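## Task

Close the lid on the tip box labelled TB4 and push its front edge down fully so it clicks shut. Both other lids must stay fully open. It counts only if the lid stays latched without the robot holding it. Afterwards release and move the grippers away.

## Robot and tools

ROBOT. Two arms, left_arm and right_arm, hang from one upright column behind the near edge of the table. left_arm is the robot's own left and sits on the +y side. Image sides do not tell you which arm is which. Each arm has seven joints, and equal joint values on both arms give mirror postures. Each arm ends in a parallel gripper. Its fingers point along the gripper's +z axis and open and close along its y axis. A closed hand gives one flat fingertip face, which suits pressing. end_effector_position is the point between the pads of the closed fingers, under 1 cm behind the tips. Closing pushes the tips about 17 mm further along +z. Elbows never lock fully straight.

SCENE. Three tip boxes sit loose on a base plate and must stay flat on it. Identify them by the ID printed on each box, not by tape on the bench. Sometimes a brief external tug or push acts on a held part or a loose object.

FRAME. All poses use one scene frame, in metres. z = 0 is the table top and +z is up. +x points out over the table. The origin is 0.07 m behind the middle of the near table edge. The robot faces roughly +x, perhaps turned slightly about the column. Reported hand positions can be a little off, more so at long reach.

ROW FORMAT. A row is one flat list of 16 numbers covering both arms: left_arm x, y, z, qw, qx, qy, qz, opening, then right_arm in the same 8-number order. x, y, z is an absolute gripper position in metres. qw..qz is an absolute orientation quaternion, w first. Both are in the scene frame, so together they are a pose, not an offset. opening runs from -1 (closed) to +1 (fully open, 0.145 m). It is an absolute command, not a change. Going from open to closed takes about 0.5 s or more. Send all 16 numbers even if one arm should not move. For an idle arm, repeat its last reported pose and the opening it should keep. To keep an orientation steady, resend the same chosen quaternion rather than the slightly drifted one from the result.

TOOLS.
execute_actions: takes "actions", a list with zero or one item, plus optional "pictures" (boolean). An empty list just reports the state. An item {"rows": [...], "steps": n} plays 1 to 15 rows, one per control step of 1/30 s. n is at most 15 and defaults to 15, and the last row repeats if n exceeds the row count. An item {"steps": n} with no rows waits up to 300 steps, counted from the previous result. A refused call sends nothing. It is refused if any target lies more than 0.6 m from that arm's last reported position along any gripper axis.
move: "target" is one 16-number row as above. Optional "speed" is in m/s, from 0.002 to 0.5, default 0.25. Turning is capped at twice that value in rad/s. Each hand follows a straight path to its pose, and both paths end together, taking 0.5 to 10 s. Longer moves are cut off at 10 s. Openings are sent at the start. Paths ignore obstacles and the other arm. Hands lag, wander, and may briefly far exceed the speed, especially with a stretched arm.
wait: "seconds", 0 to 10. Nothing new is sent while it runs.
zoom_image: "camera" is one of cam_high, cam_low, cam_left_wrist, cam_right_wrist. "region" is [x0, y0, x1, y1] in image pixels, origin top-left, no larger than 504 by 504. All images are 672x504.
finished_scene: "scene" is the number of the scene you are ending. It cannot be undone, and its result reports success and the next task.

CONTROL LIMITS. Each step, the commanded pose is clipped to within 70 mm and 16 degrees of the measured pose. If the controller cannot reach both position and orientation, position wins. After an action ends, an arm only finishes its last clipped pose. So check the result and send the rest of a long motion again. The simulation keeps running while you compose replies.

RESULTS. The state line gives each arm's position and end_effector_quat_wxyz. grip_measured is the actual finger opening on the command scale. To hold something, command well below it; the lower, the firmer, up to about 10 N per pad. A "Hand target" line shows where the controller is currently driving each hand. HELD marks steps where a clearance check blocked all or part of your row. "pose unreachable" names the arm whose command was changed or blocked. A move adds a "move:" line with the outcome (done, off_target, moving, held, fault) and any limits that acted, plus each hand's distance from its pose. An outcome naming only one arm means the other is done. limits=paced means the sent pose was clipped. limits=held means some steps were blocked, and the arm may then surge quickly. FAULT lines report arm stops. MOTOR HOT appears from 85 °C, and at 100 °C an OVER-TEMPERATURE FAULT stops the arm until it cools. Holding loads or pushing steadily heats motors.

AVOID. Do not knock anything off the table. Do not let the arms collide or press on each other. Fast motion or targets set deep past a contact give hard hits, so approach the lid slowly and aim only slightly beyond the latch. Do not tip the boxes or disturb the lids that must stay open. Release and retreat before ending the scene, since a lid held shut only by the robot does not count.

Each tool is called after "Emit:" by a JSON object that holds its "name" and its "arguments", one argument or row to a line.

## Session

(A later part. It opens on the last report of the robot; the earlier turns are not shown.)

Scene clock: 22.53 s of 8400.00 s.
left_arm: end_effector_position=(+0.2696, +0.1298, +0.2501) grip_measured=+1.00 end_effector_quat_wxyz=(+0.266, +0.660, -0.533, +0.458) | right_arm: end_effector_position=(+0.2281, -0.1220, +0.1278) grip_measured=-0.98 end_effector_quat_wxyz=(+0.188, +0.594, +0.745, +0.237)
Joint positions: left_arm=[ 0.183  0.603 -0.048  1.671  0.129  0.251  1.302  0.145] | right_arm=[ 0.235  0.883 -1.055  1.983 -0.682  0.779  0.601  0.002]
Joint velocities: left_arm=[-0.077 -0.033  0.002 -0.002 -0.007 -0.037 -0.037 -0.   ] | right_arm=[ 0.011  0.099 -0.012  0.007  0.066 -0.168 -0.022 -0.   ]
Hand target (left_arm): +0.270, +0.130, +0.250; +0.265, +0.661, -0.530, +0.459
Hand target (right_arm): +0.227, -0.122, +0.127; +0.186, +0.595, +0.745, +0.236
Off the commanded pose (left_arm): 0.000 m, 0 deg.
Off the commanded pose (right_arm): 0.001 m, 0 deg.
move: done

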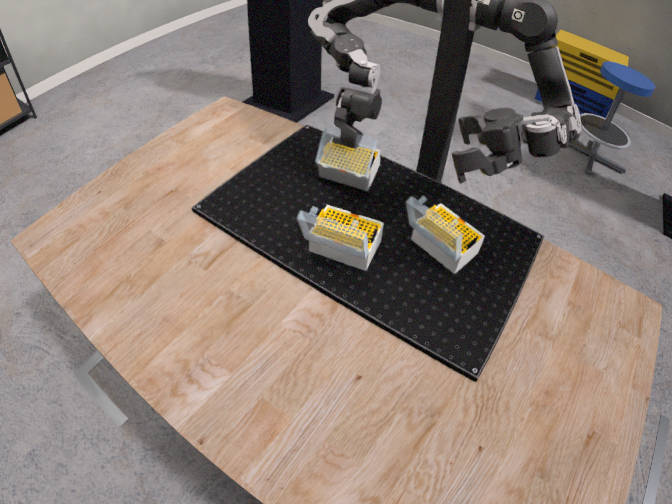

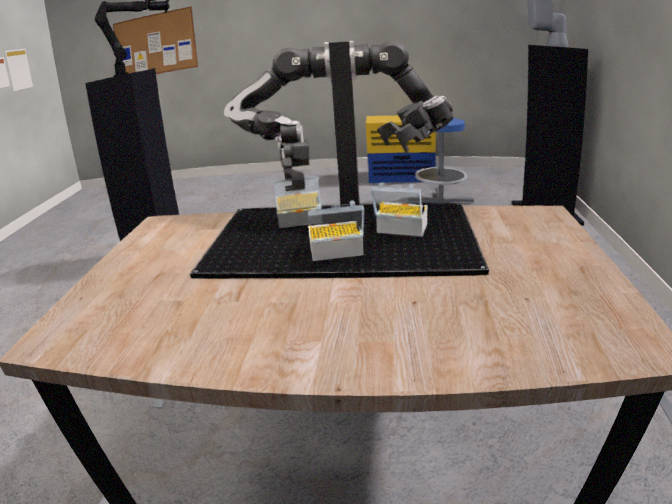

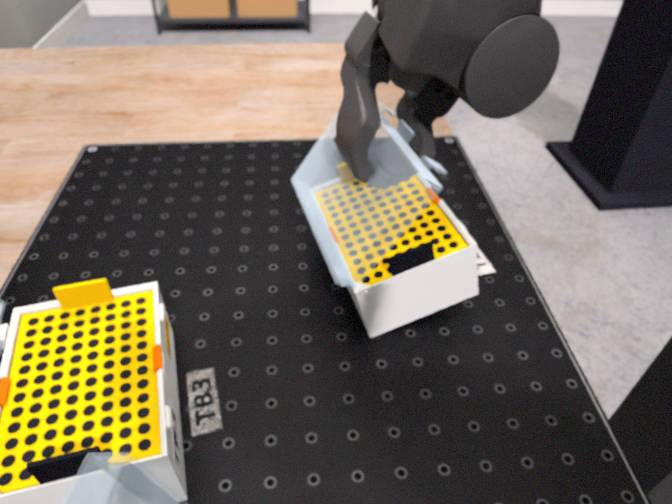

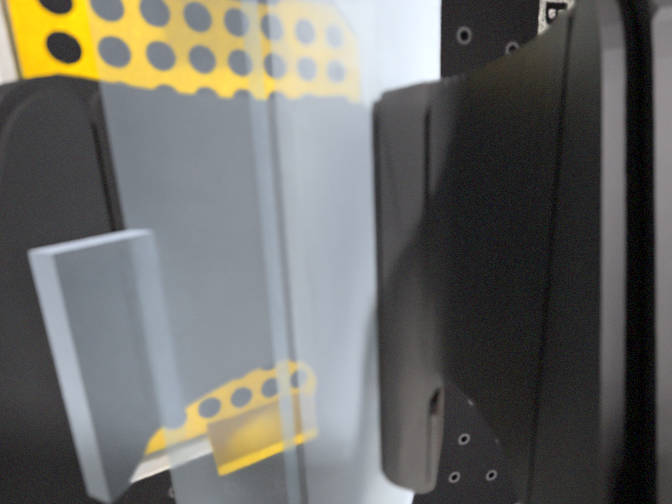

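Emit:
{"name": "move", "arguments": {
  "target": [0.27,0.13,0.25,0.265,0.661,-0.53,0.459,1,0.215,-0.126,0.13,0.187,0.594,0.747,0.236,0.6],
  "speed": 0.05
}}

Scene clock: 24.40 s of 8400.00 s.
left_arm: end_effector_position=(+0.2696, +0.1298, +0.2501) grip_measured=+1.00 end_effector_quat_wxyz=(+0.266, +0.660, -0.533, +0.458) | right_arm: end_effector_position=(+0.2146, -0.1258, +0.1289) grip_measured=+0.60 end_effector_quat_wxyz=(+0.186, +0.594, +0.747, +0.235)
Joint positions: left_arm=[ 0.183  0.603 -0.048  1.671  0.129  0.251  1.302  0.145] | right_arm=[ 0.151  0.91  -1.009  2.032 -0.715  0.779  0.601  0.119]
Joint velocities: left_arm=[ 0.033 -0.077 -0.007 -0.007  0.022 -0.066  0.037  0.   ] | right_arm=[ 0.033  0.033 -0.007  0.002  0.037 -0.007 -0.022 -0.   ]
Hand target (left_arm): +0.270, +0.130, +0.250; +0.265, +0.661, -0.530, +0.459
Hand target (right_arm): +0.215, -0.126, +0.130; +0.187, +0.594, +0.746, +0.236
Off the commanded pose (left_arm): 0.000 m, 0 deg.
Off the commanded pose (right_arm): 0.001 m, 0 deg.
joint sent to its limit (right arm) — the command would take joint 6 (wrist pitch) past its upper limit, so that joint was sent only as far as its limit.
move: done

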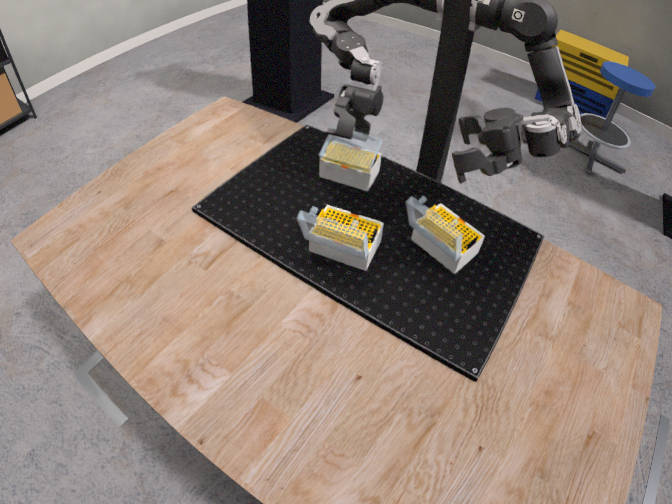

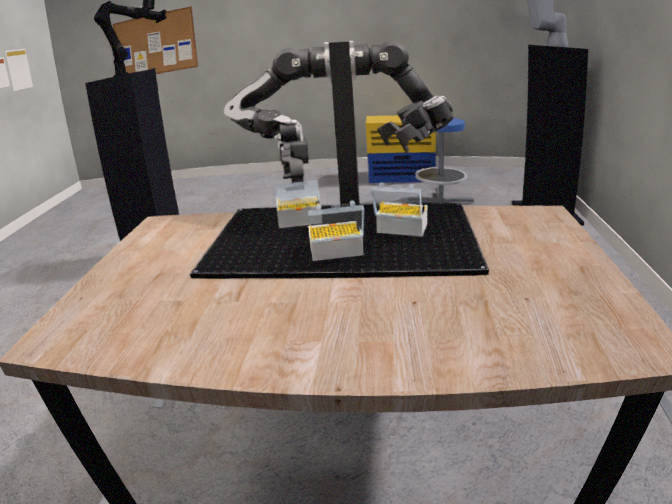

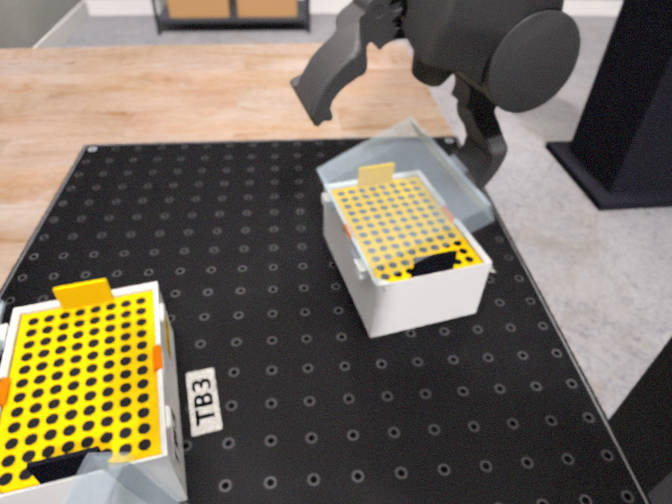

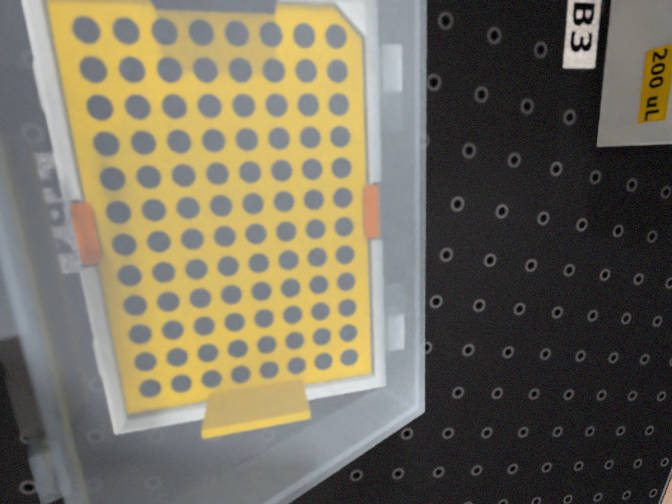

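Finger nearly clear. Open fully, back and up.

Emit:
{"name": "move", "arguments": {
  "target": [0.27,0.13,0.25,0.265,0.661,-0.53,0.459,1,0.195,-0.128,0.15,0.187,0.594,0.747,0.236,1],
  "speed": 0.05
}}

Emit:
{"name": "move", "arguments": {
  "target": [0.27,0.13,0.25,0.265,0.661,-0.53,0.459,1,0.19,-0.125,0.175,0.085,0.616,0.775,0.107,1],
  "speed": 0.15
}}

Scene clock: 26.03 s of 8400.00 s.
left_arm: end_effector_position=(+0.2696, +0.1298, +0.2501) grip_measured=+1.00 end_effector_quat_wxyz=(+0.266, +0.660, -0.533, +0.458) | right_arm: end_effector_position=(+0.1948, -0.1280, +0.1495) grip_measured=+1.00 end_effector_quat_wxyz=(+0.187, +0.594, +0.746, +0.237)
Joint positions: left_arm=[ 0.183  0.603 -0.048  1.671  0.129  0.251  1.302  0.145] | right_arm=[-0.044  0.927 -0.829  2.181 -0.864  0.779  0.725  0.145]
Joint velocities: left_arm=[-0.011  0.011 -0.002 -0.002 -0.022 -0.081  0.022  0.   ] | right_arm=[-0.011 -0.033 -0.012  0.012 -0.022 -0.007  0.007  0.   ]
Hand target (left_arm): +0.270, +0.130, +0.250; +0.265, +0.661, -0.530, +0.459
Hand target (right_arm): +0.195, -0.129, +0.150; +0.187, +0.594, +0.746, +0.235
Off the commanded pose (left_arm): 0.000 m, 0 deg.
Off the commanded pose (right_arm): 0.001 m, 0 deg.
joint sent to its limit (right arm) — the command would take joint 6 (wrist pitch) past its upper limit, so that joint was sent only as far as its limit.
move: done

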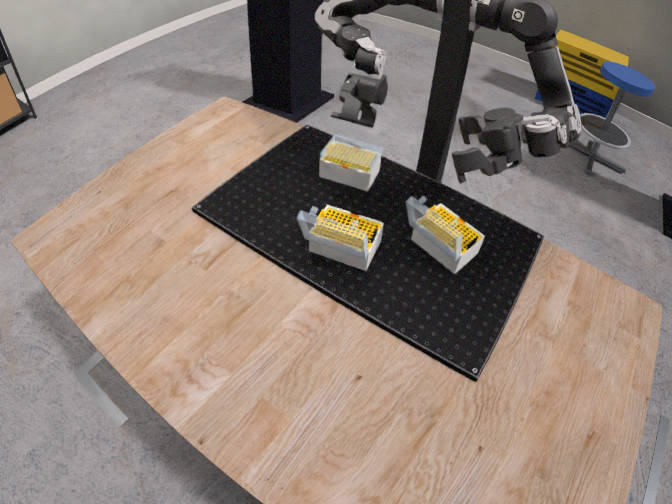

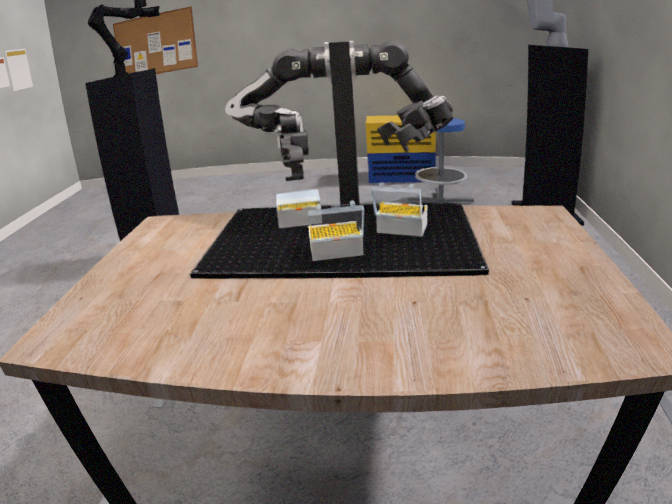

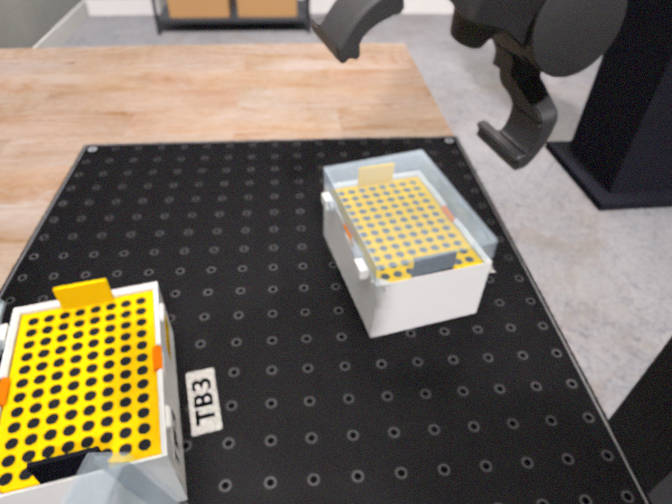

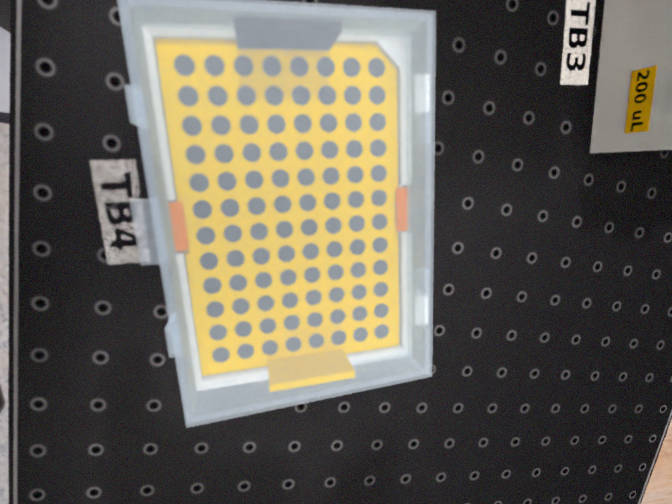

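Scene clock: 27.47 s of 8400.00 s.
left_arm: end_effector_position=(+0.2696, +0.1298, +0.2501) grip_measured=+1.00 end_effector_quat_wxyz=(+0.266, +0.660, -0.533, +0.458) | right_arm: end_effector_position=(+0.1914, -0.1259, +0.1755) grip_measured=+1.00 end_effector_quat_wxyz=(+0.088, +0.616, +0.775, +0.109)
Joint positions: left_arm=[ 0.183  0.603 -0.048  1.671  0.129  0.251  1.302  0.145] | right_arm=[ 0.249  0.844 -0.787  2.207 -0.922  0.779  1.446  0.145]
Joint velocities: left_arm=[-0.077 -0.033  0.002  0.012 -0.051  0.066 -0.007  0.   ] | right_arm=[-0.121  0.011 -0.007 -0.007  0.051  0.037 -0.051  0.   ]
Hand target (left_arm): +0.270, +0.130, +0.250; +0.265, +0.661, -0.530, +0.459
Hand target (right_arm): +0.190, -0.126, +0.174; +0.086, +0.617, +0.775, +0.106
Off the commanded pose (left_arm): 0.000 m, 0 deg.
Off the commanded pose (right_arm): 0.002 m, 0 deg.
joint sent to its limit (right arm) — the command would take joint 6 (wrist pitch) past its upper limit, so that joint was sent only as far as its limit.
move: done

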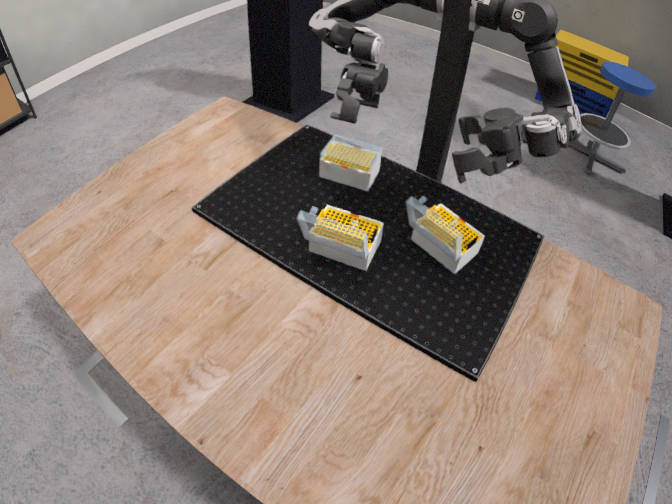

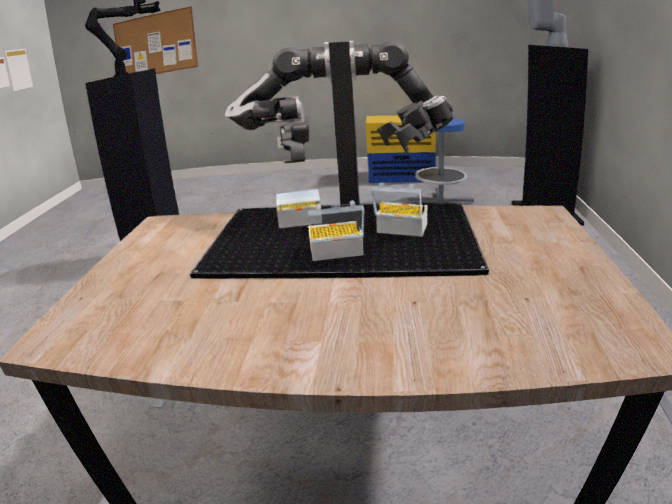

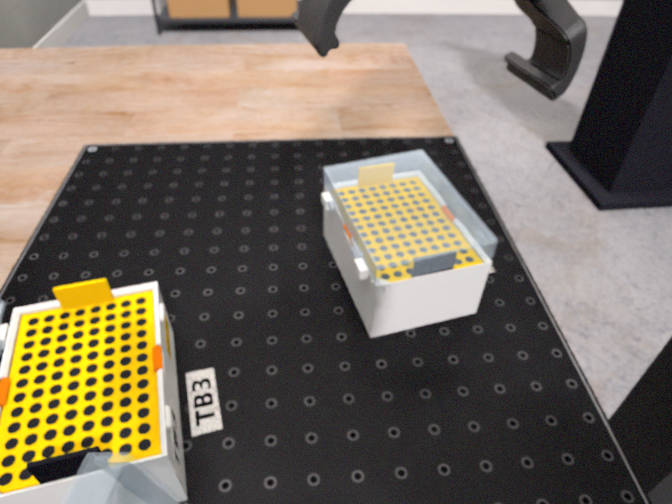

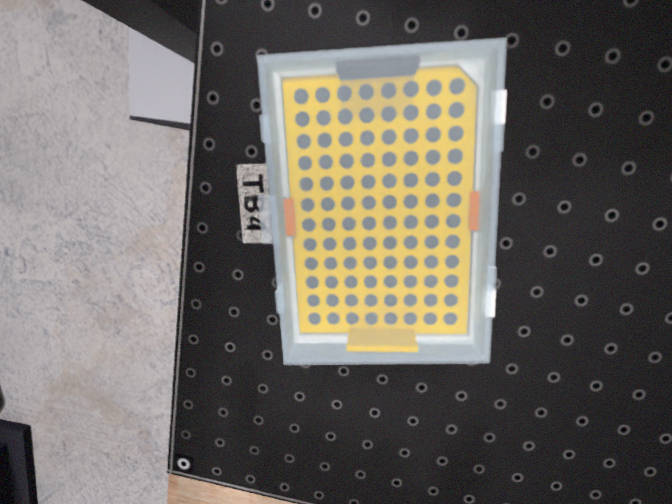

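Emit:
{"name": "move", "arguments": {
  "target": [0.27,0.13,0.25,0.265,0.661,-0.53,0.459,1,0.194,-0.122,0.112,0.07,0.618,0.777,0.088,-1],
  "speed": 0.1
}}

Emit:
{"name": "move", "arguments": {
  "target": [0.27,0.13,0.25,0.265,0.661,-0.53,0.459,1,0.194,-0.122,0.074,0.07,0.618,0.777,0.088,-1],
  "speed": 0.03
}}

Emit:
{"name": "move", "arguments": {
  "target": [0.27,0.13,0.25,0.265,0.661,-0.53,0.459,1,0.2,-0.14,0.19,0.085,0.616,0.775,0.107,1],
  "speed": 0.15
}}

Scene clock: 29.40 s of 8400.00 s.
left_arm: end_effector_position=(+0.2696, +0.1298, +0.2501) grip_measured=+1.00 end_effector_quat_wxyz=(+0.266, +0.660, -0.533, +0.458) | right_arm: end_effector_position=(+0.1938, -0.1220, +0.1119) grip_measured=-1.00 end_effector_quat_wxyz=(+0.068, +0.620, +0.777, +0.086)
Joint positions: left_arm=[ 0.183  0.603 -0.048  1.671  0.129  0.251  1.302  0.145] | right_arm=[ 0.158  0.708 -0.812  1.938 -0.928  0.658  1.269  0.   ]
Joint velocities: left_arm=[ 0.077  0.011 -0.007 -0.007 -0.022 -0.007  0.022 -0.   ] | right_arm=[-0.055 -0.033 -0.017  0.002  0.051 -0.007  0.007  0.   ]
Hand target (left_arm): +0.270, +0.130, +0.250; +0.265, +0.661, -0.530, +0.459
Hand target (right_arm): +0.195, -0.122, +0.112; +0.069, +0.618, +0.778, +0.088
Off the commanded pose (left_arm): 0.000 m, 0 deg.
Off the commanded pose (right_arm): 0.000 m, 0 deg.
move: done

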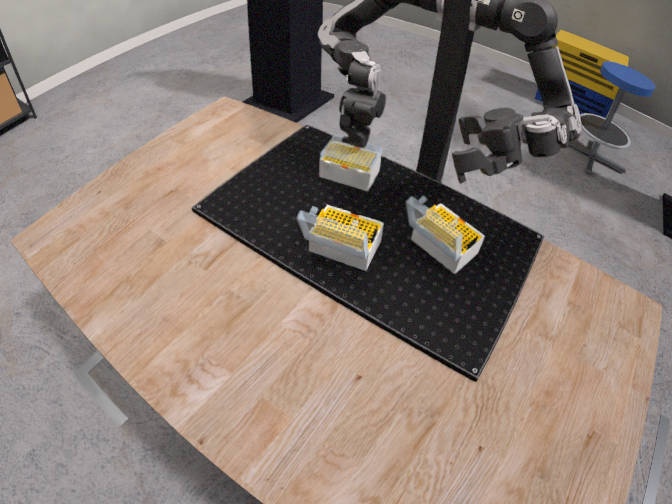

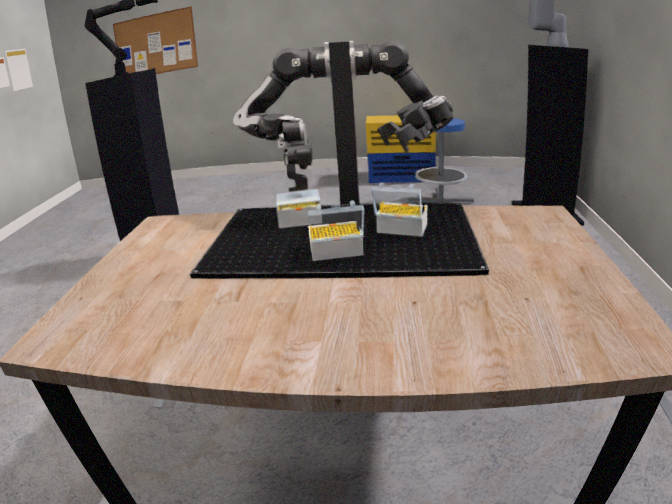

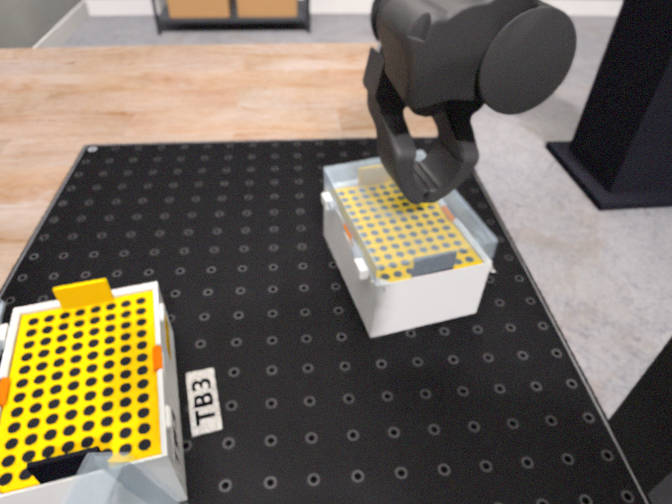

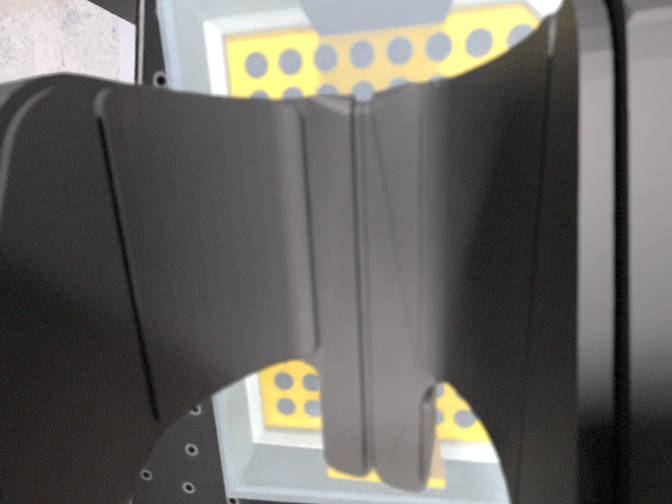

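Scene clock: 30.90 s of 8400.00 s.
left_arm: end_effector_position=(+0.2696, +0.1298, +0.2501) grip_measured=+1.00 end_effector_quat_wxyz=(+0.266, +0.660, -0.533, +0.458) | right_arm: end_effector_position=(+0.2057, -0.1163, +0.0913) grip_measured=-1.00 end_effector_quat_wxyz=(+0.083, +0.616, +0.775, +0.113)
Joint positions: left_arm=[ 0.183  0.603 -0.048  1.671  0.129  0.251  1.302  0.145] | right_arm=[ 0.117  0.641 -0.789  1.829 -0.945  0.588  1.134  0.   ]
Joint velocities: left_arm=[-0.055 -0.033 -0.012  0.007 -0.051  0.037 -0.066 -0.   ] | right_arm=[-0.121 -0.077 -0.002 -0.012  0.007 -0.051 -0.037  0.   ]
Hand target (left_arm): +0.270, +0.130, +0.250; +0.265, +0.661, -0.530, +0.459
Hand target (right_arm): +0.193, -0.122, +0.075; +0.070, +0.618, +0.778, +0.088
Off the commanded pose (left_arm): 0.000 m, 0 deg.
Off the commanded pose (right_arm): 0.022 m, 3 deg.
move: off_target (right_arm)

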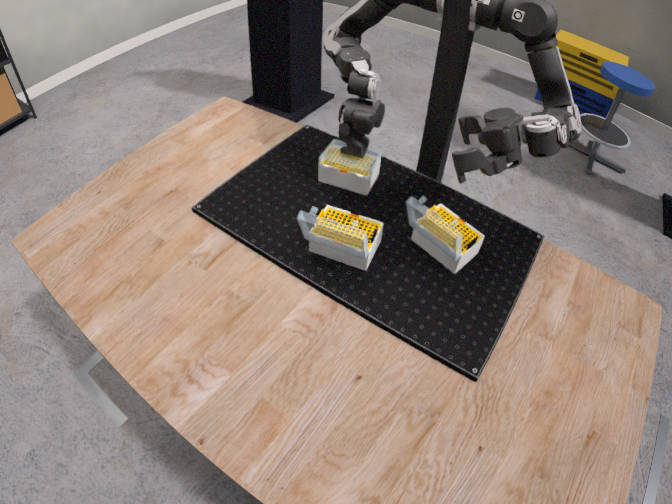

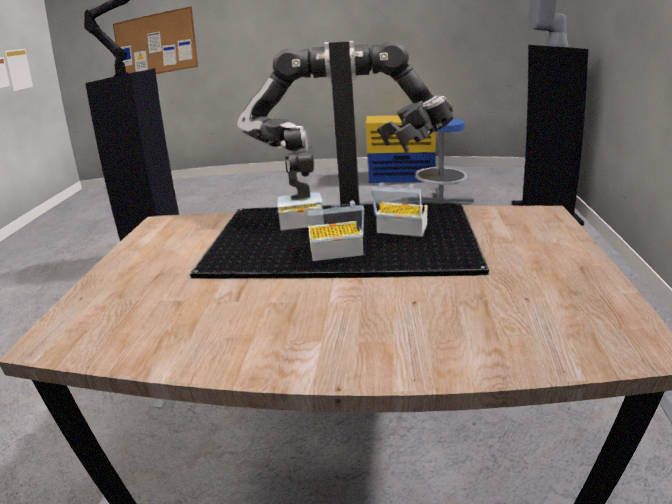

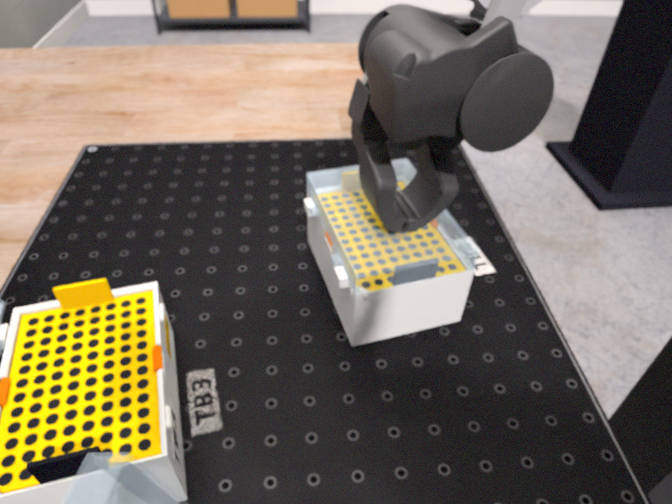

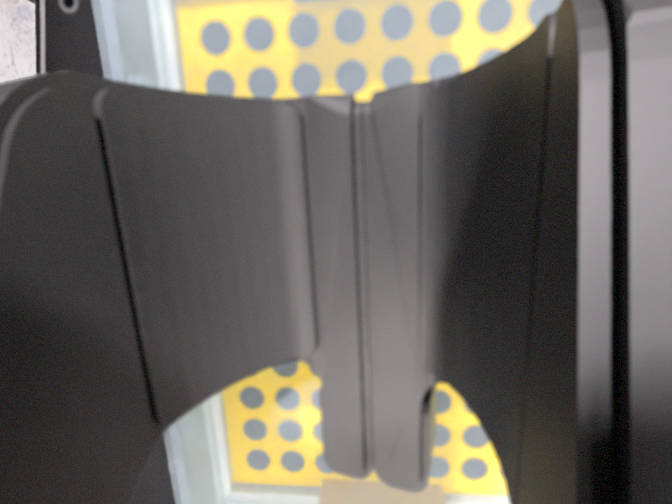

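Scene clock: 31.93 s of 8400.00 s.
left_arm: end_effector_position=(+0.2696, +0.1298, +0.2501) grip_measured=+1.00 end_effector_quat_wxyz=(+0.266, +0.660, -0.533, +0.458) | right_arm: end_effector_position=(+0.2008, -0.1407, +0.1906) grip_measured=+1.00 end_effector_quat_wxyz=(+0.089, +0.616, +0.775, +0.110)
Joint positions: left_arm=[ 0.183  0.603 -0.048  1.671  0.129  0.251  1.302  0.145] | right_arm=[ 0.26   0.896 -0.689  2.216 -0.845  0.718  1.475  0.145]
Joint velocities: left_arm=[-0.055 -0.033 -0.002 -0.007 -0.037  0.022  0.037  0.   ] | right_arm=[-0.077 -0.143 -0.022 -0.022 -0.022 -0.037 -0.022  0.   ]
Hand target (left_arm): +0.270, +0.130, +0.250; +0.265, +0.661, -0.530, +0.459
Hand target (right_arm): +0.199, -0.141, +0.190; +0.086, +0.617, +0.775, +0.107
Off the commanded pose (left_arm): 0.000 m, 0 deg.
Off the commanded pose (right_arm): 0.001 m, 1 deg.
move: done

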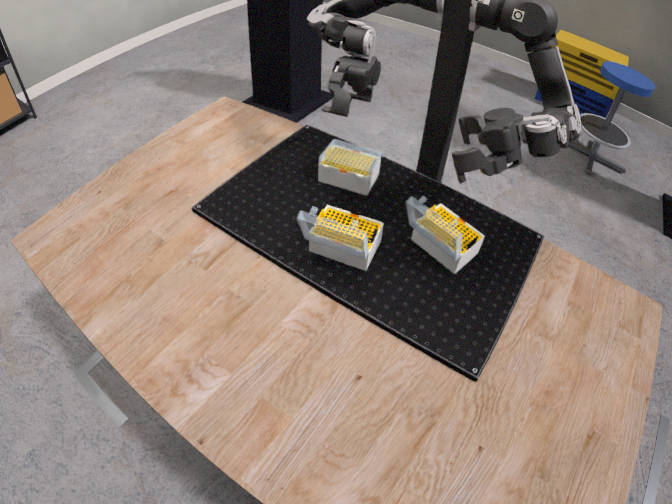

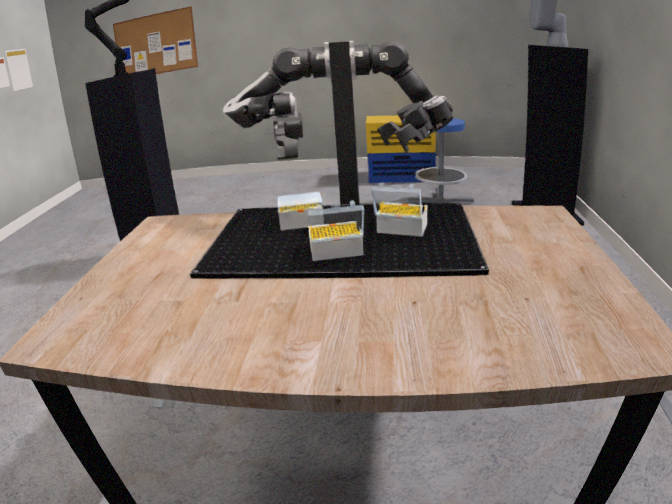

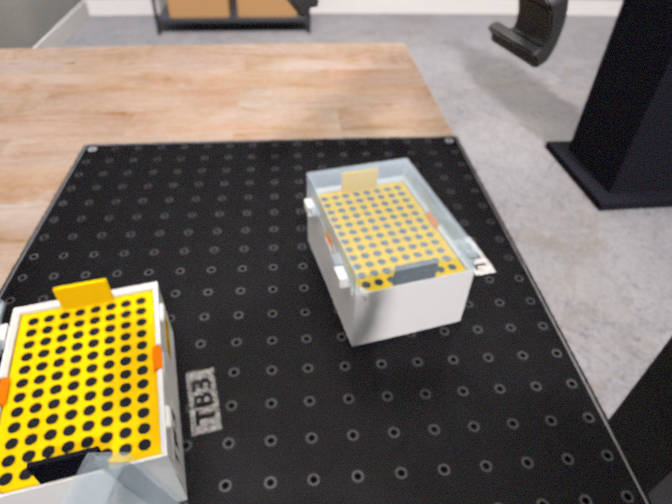

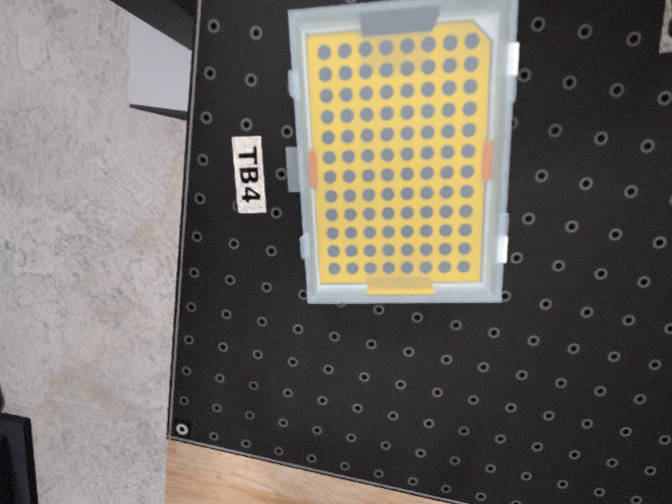

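Pressed too far back; again nearer the front edge.

Emit:
{"name": "move", "arguments": {
  "target": [0.27,0.13,0.25,0.265,0.661,-0.53,0.459,1,0.182,-0.118,0.11,0.07,0.618,0.777,0.088,-1],
  "speed": 0.1
}}

Emit:
{"name": "move", "arguments": {
  "target": [0.27,0.13,0.25,0.265,0.661,-0.53,0.459,1,0.18,-0.118,0.07,0.07,0.618,0.777,0.088,-1],
  "speed": 0.03
}}

Emit:
{"name": "move", "arguments": {
  "target": [0.27,0.13,0.25,0.265,0.661,-0.53,0.459,1,0.2,-0.14,0.19,0.085,0.616,0.775,0.107,1],
  "speed": 0.15
}}

Emit:
{"name": "zoom_image", "arguments": {
  "camera": "cam_left_wrist",
  "region": [260,130,500,370]
}}

Scene clock: 34.33 s of 8400.00 s.
left_arm: end_effector_position=(+0.2696, +0.1298, +0.2501) grip_measured=+1.00 end_effector_quat_wxyz=(+0.266, +0.660, -0.533, +0.458) | right_arm: end_effector_position=(+0.1814, -0.1174, +0.1097) grip_measured=-1.00 end_effector_quat_wxyz=(+0.067, +0.619, +0.778, +0.086)
Joint positions: left_arm=[ 0.183  0.603 -0.048  1.671  0.129  0.251  1.302  0.145] | right_arm=[ 0.112  0.703 -0.82   1.972 -0.964  0.684  1.264  0.   ]
Joint velocities: left_arm=[-0.055  0.033  0.007  0.007  0.007  0.037 -0.022  0.   ] | right_arm=[ 0.099 -0.011 -0.007 -0.007  0.007  0.037  0.007  0.   ]
Hand target (left_arm): +0.270, +0.130, +0.250; +0.265, +0.661, -0.530, +0.459
Hand target (right_arm): +0.183, -0.118, +0.110; +0.069, +0.618, +0.778, +0.089
Off the commanded pose (left_arm): 0.000 m, 0 deg.
Off the commanded pose (right_arm): 0.001 m, 0 deg.
move: done

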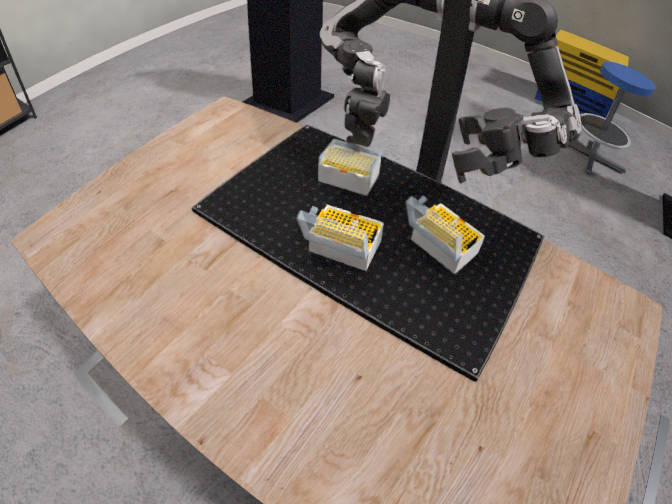

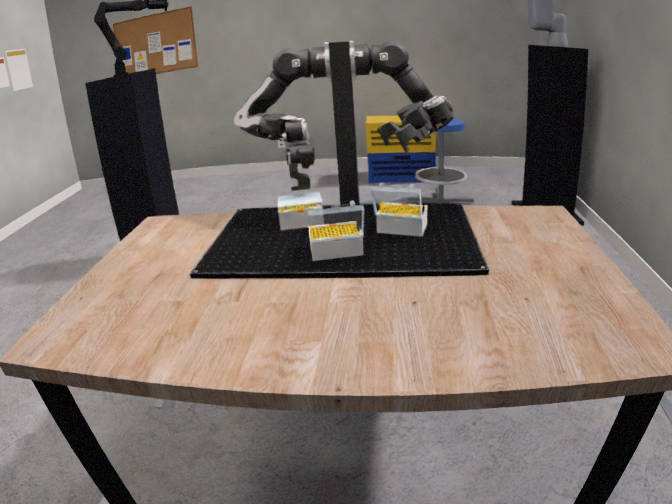

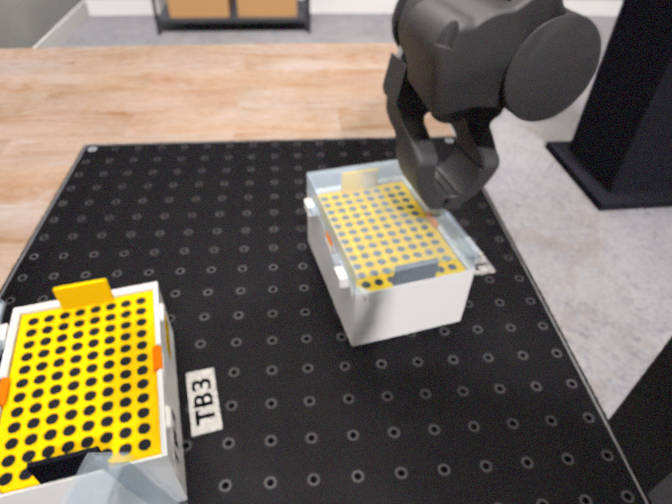

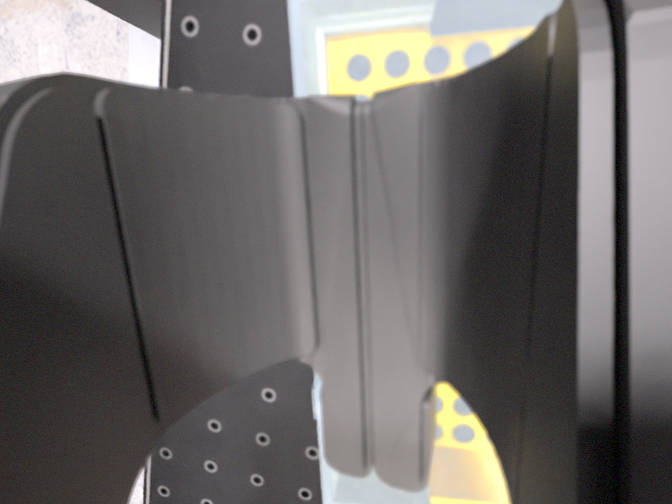

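Scene clock: 35.90 s of 8400.00 s.
left_arm: end_effector_position=(+0.2696, +0.1298, +0.2501) grip_measured=+1.00 end_effector_quat_wxyz=(+0.266, +0.660, -0.533, +0.458) | right_arm: end_effector_position=(+0.1952, -0.1105, +0.0910) grip_measured=-1.00 end_effector_quat_wxyz=(+0.089, +0.616, +0.774, +0.121)
Joint positions: left_arm=[ 0.183  0.603 -0.048  1.671  0.129  0.251  1.302  0.145] | right_arm=[ 0.068  0.638 -0.797  1.87  -0.98   0.62   1.106  0.   ]
Joint velocities: left_arm=[-0.055 -0.011 -0.017 -0.002 -0.007 -0.007 -0.051  0.   ] | right_arm=[-0.055  0.011 -0.007  0.007 -0.066  0.022 -0.022  0.   ]
Hand target (left_arm): +0.270, +0.130, +0.250; +0.265, +0.661, -0.530, +0.459
Hand target (right_arm): +0.179, -0.118, +0.072; +0.070, +0.618, +0.778, +0.088
Off the commanded pose (left_arm): 0.000 m, 0 deg.
Off the commanded pose (right_arm): 0.027 m, 4 deg.
move: off_target (right_arm)

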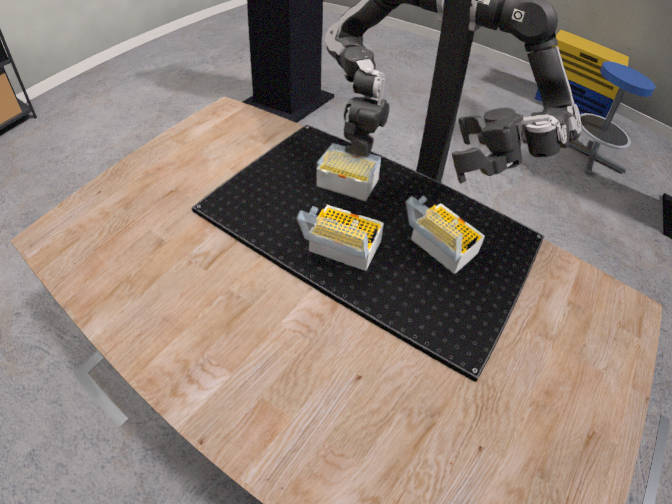

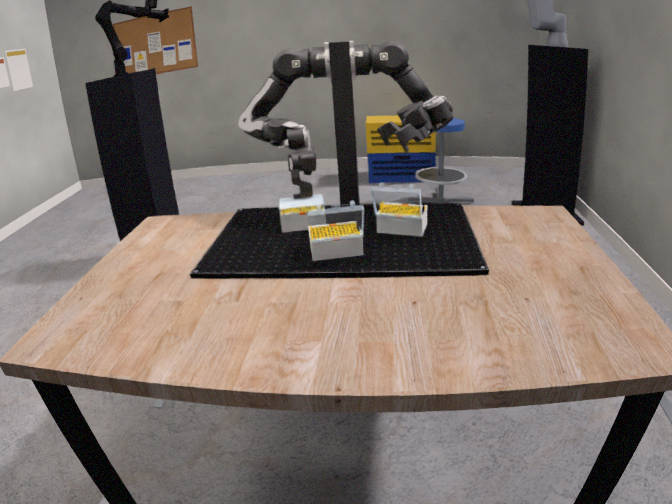

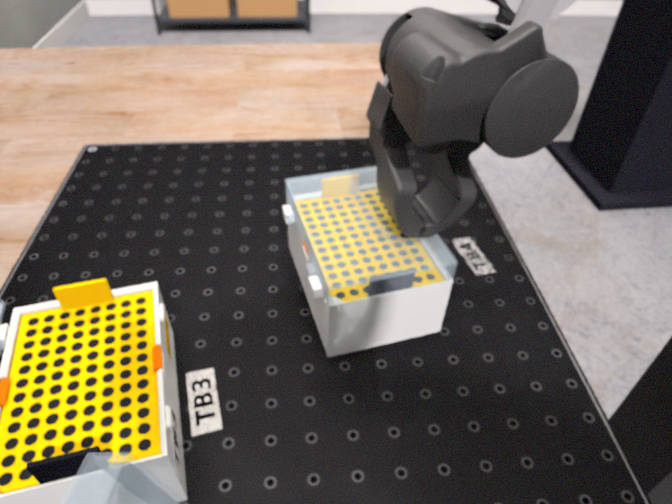

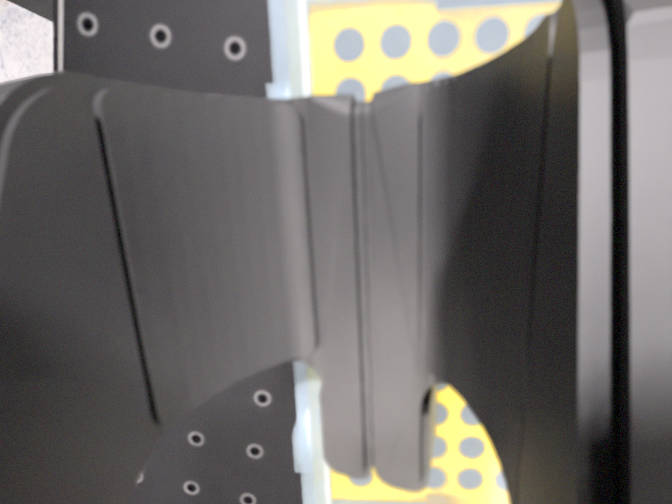

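Scene clock: 36.93 s of 8400.00 s.
left_arm: end_effector_position=(+0.2696, +0.1298, +0.2501) grip_measured=+1.00 end_effector_quat_wxyz=(+0.266, +0.660, -0.533, +0.458) | right_arm: end_effector_position=(+0.2011, -0.1409, +0.1907) grip_measured=+1.00 end_effector_quat_wxyz=(+0.090, +0.616, +0.775, +0.110)
Joint positions: left_arm=[ 0.183  0.603 -0.048  1.671  0.129  0.251  1.302  0.145] | right_arm=[ 0.256  0.893 -0.682  2.216 -0.85   0.714  1.48   0.145]
Joint velocities: left_arm=[-0.011 -0.011  0.002 -0.002 -0.037 -0.022 -0.037  0.   ] | right_arm=[ 0.033  0.099 -0.017  0.002  0.037 -0.022  0.007  0.   ]
Hand target (left_arm): +0.270, +0.130, +0.250; +0.265, +0.661, -0.530, +0.459
Hand target (right_arm): +0.199, -0.141, +0.190; +0.086, +0.617, +0.775, +0.107
Off the commanded pose (left_arm): 0.000 m, 0 deg.
Off the commanded pose (right_arm): 0.002 m, 1 deg.
move: done

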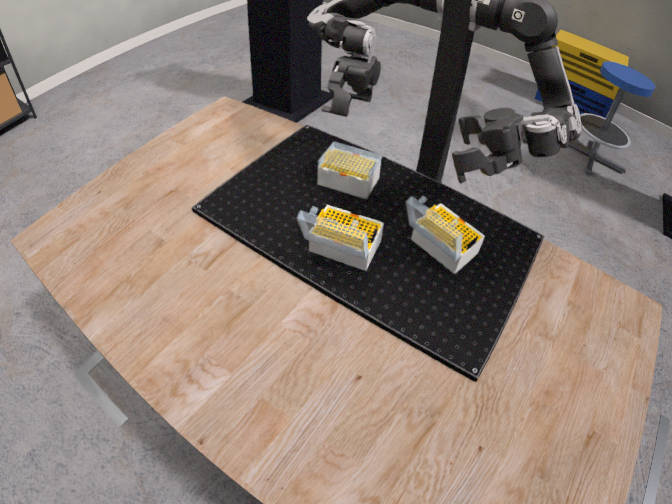

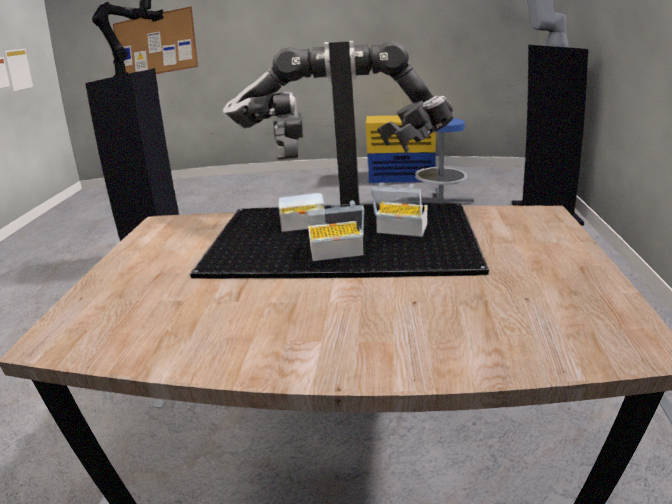

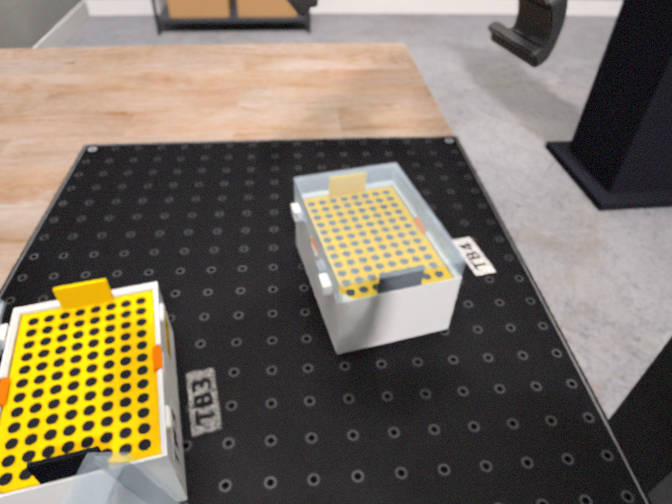

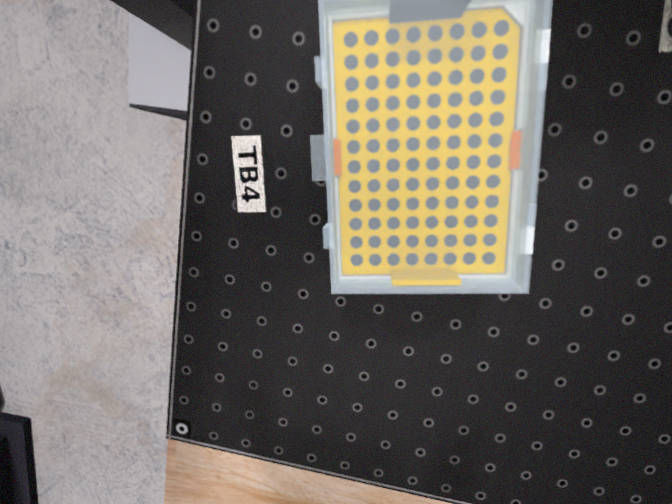

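Region (260, 130, 500, 370) of cam_left_wrist's 672x504 image, scaled by 2.100, with more detail than that image has.

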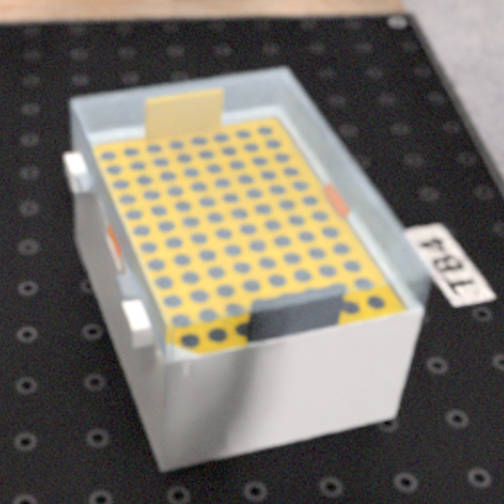

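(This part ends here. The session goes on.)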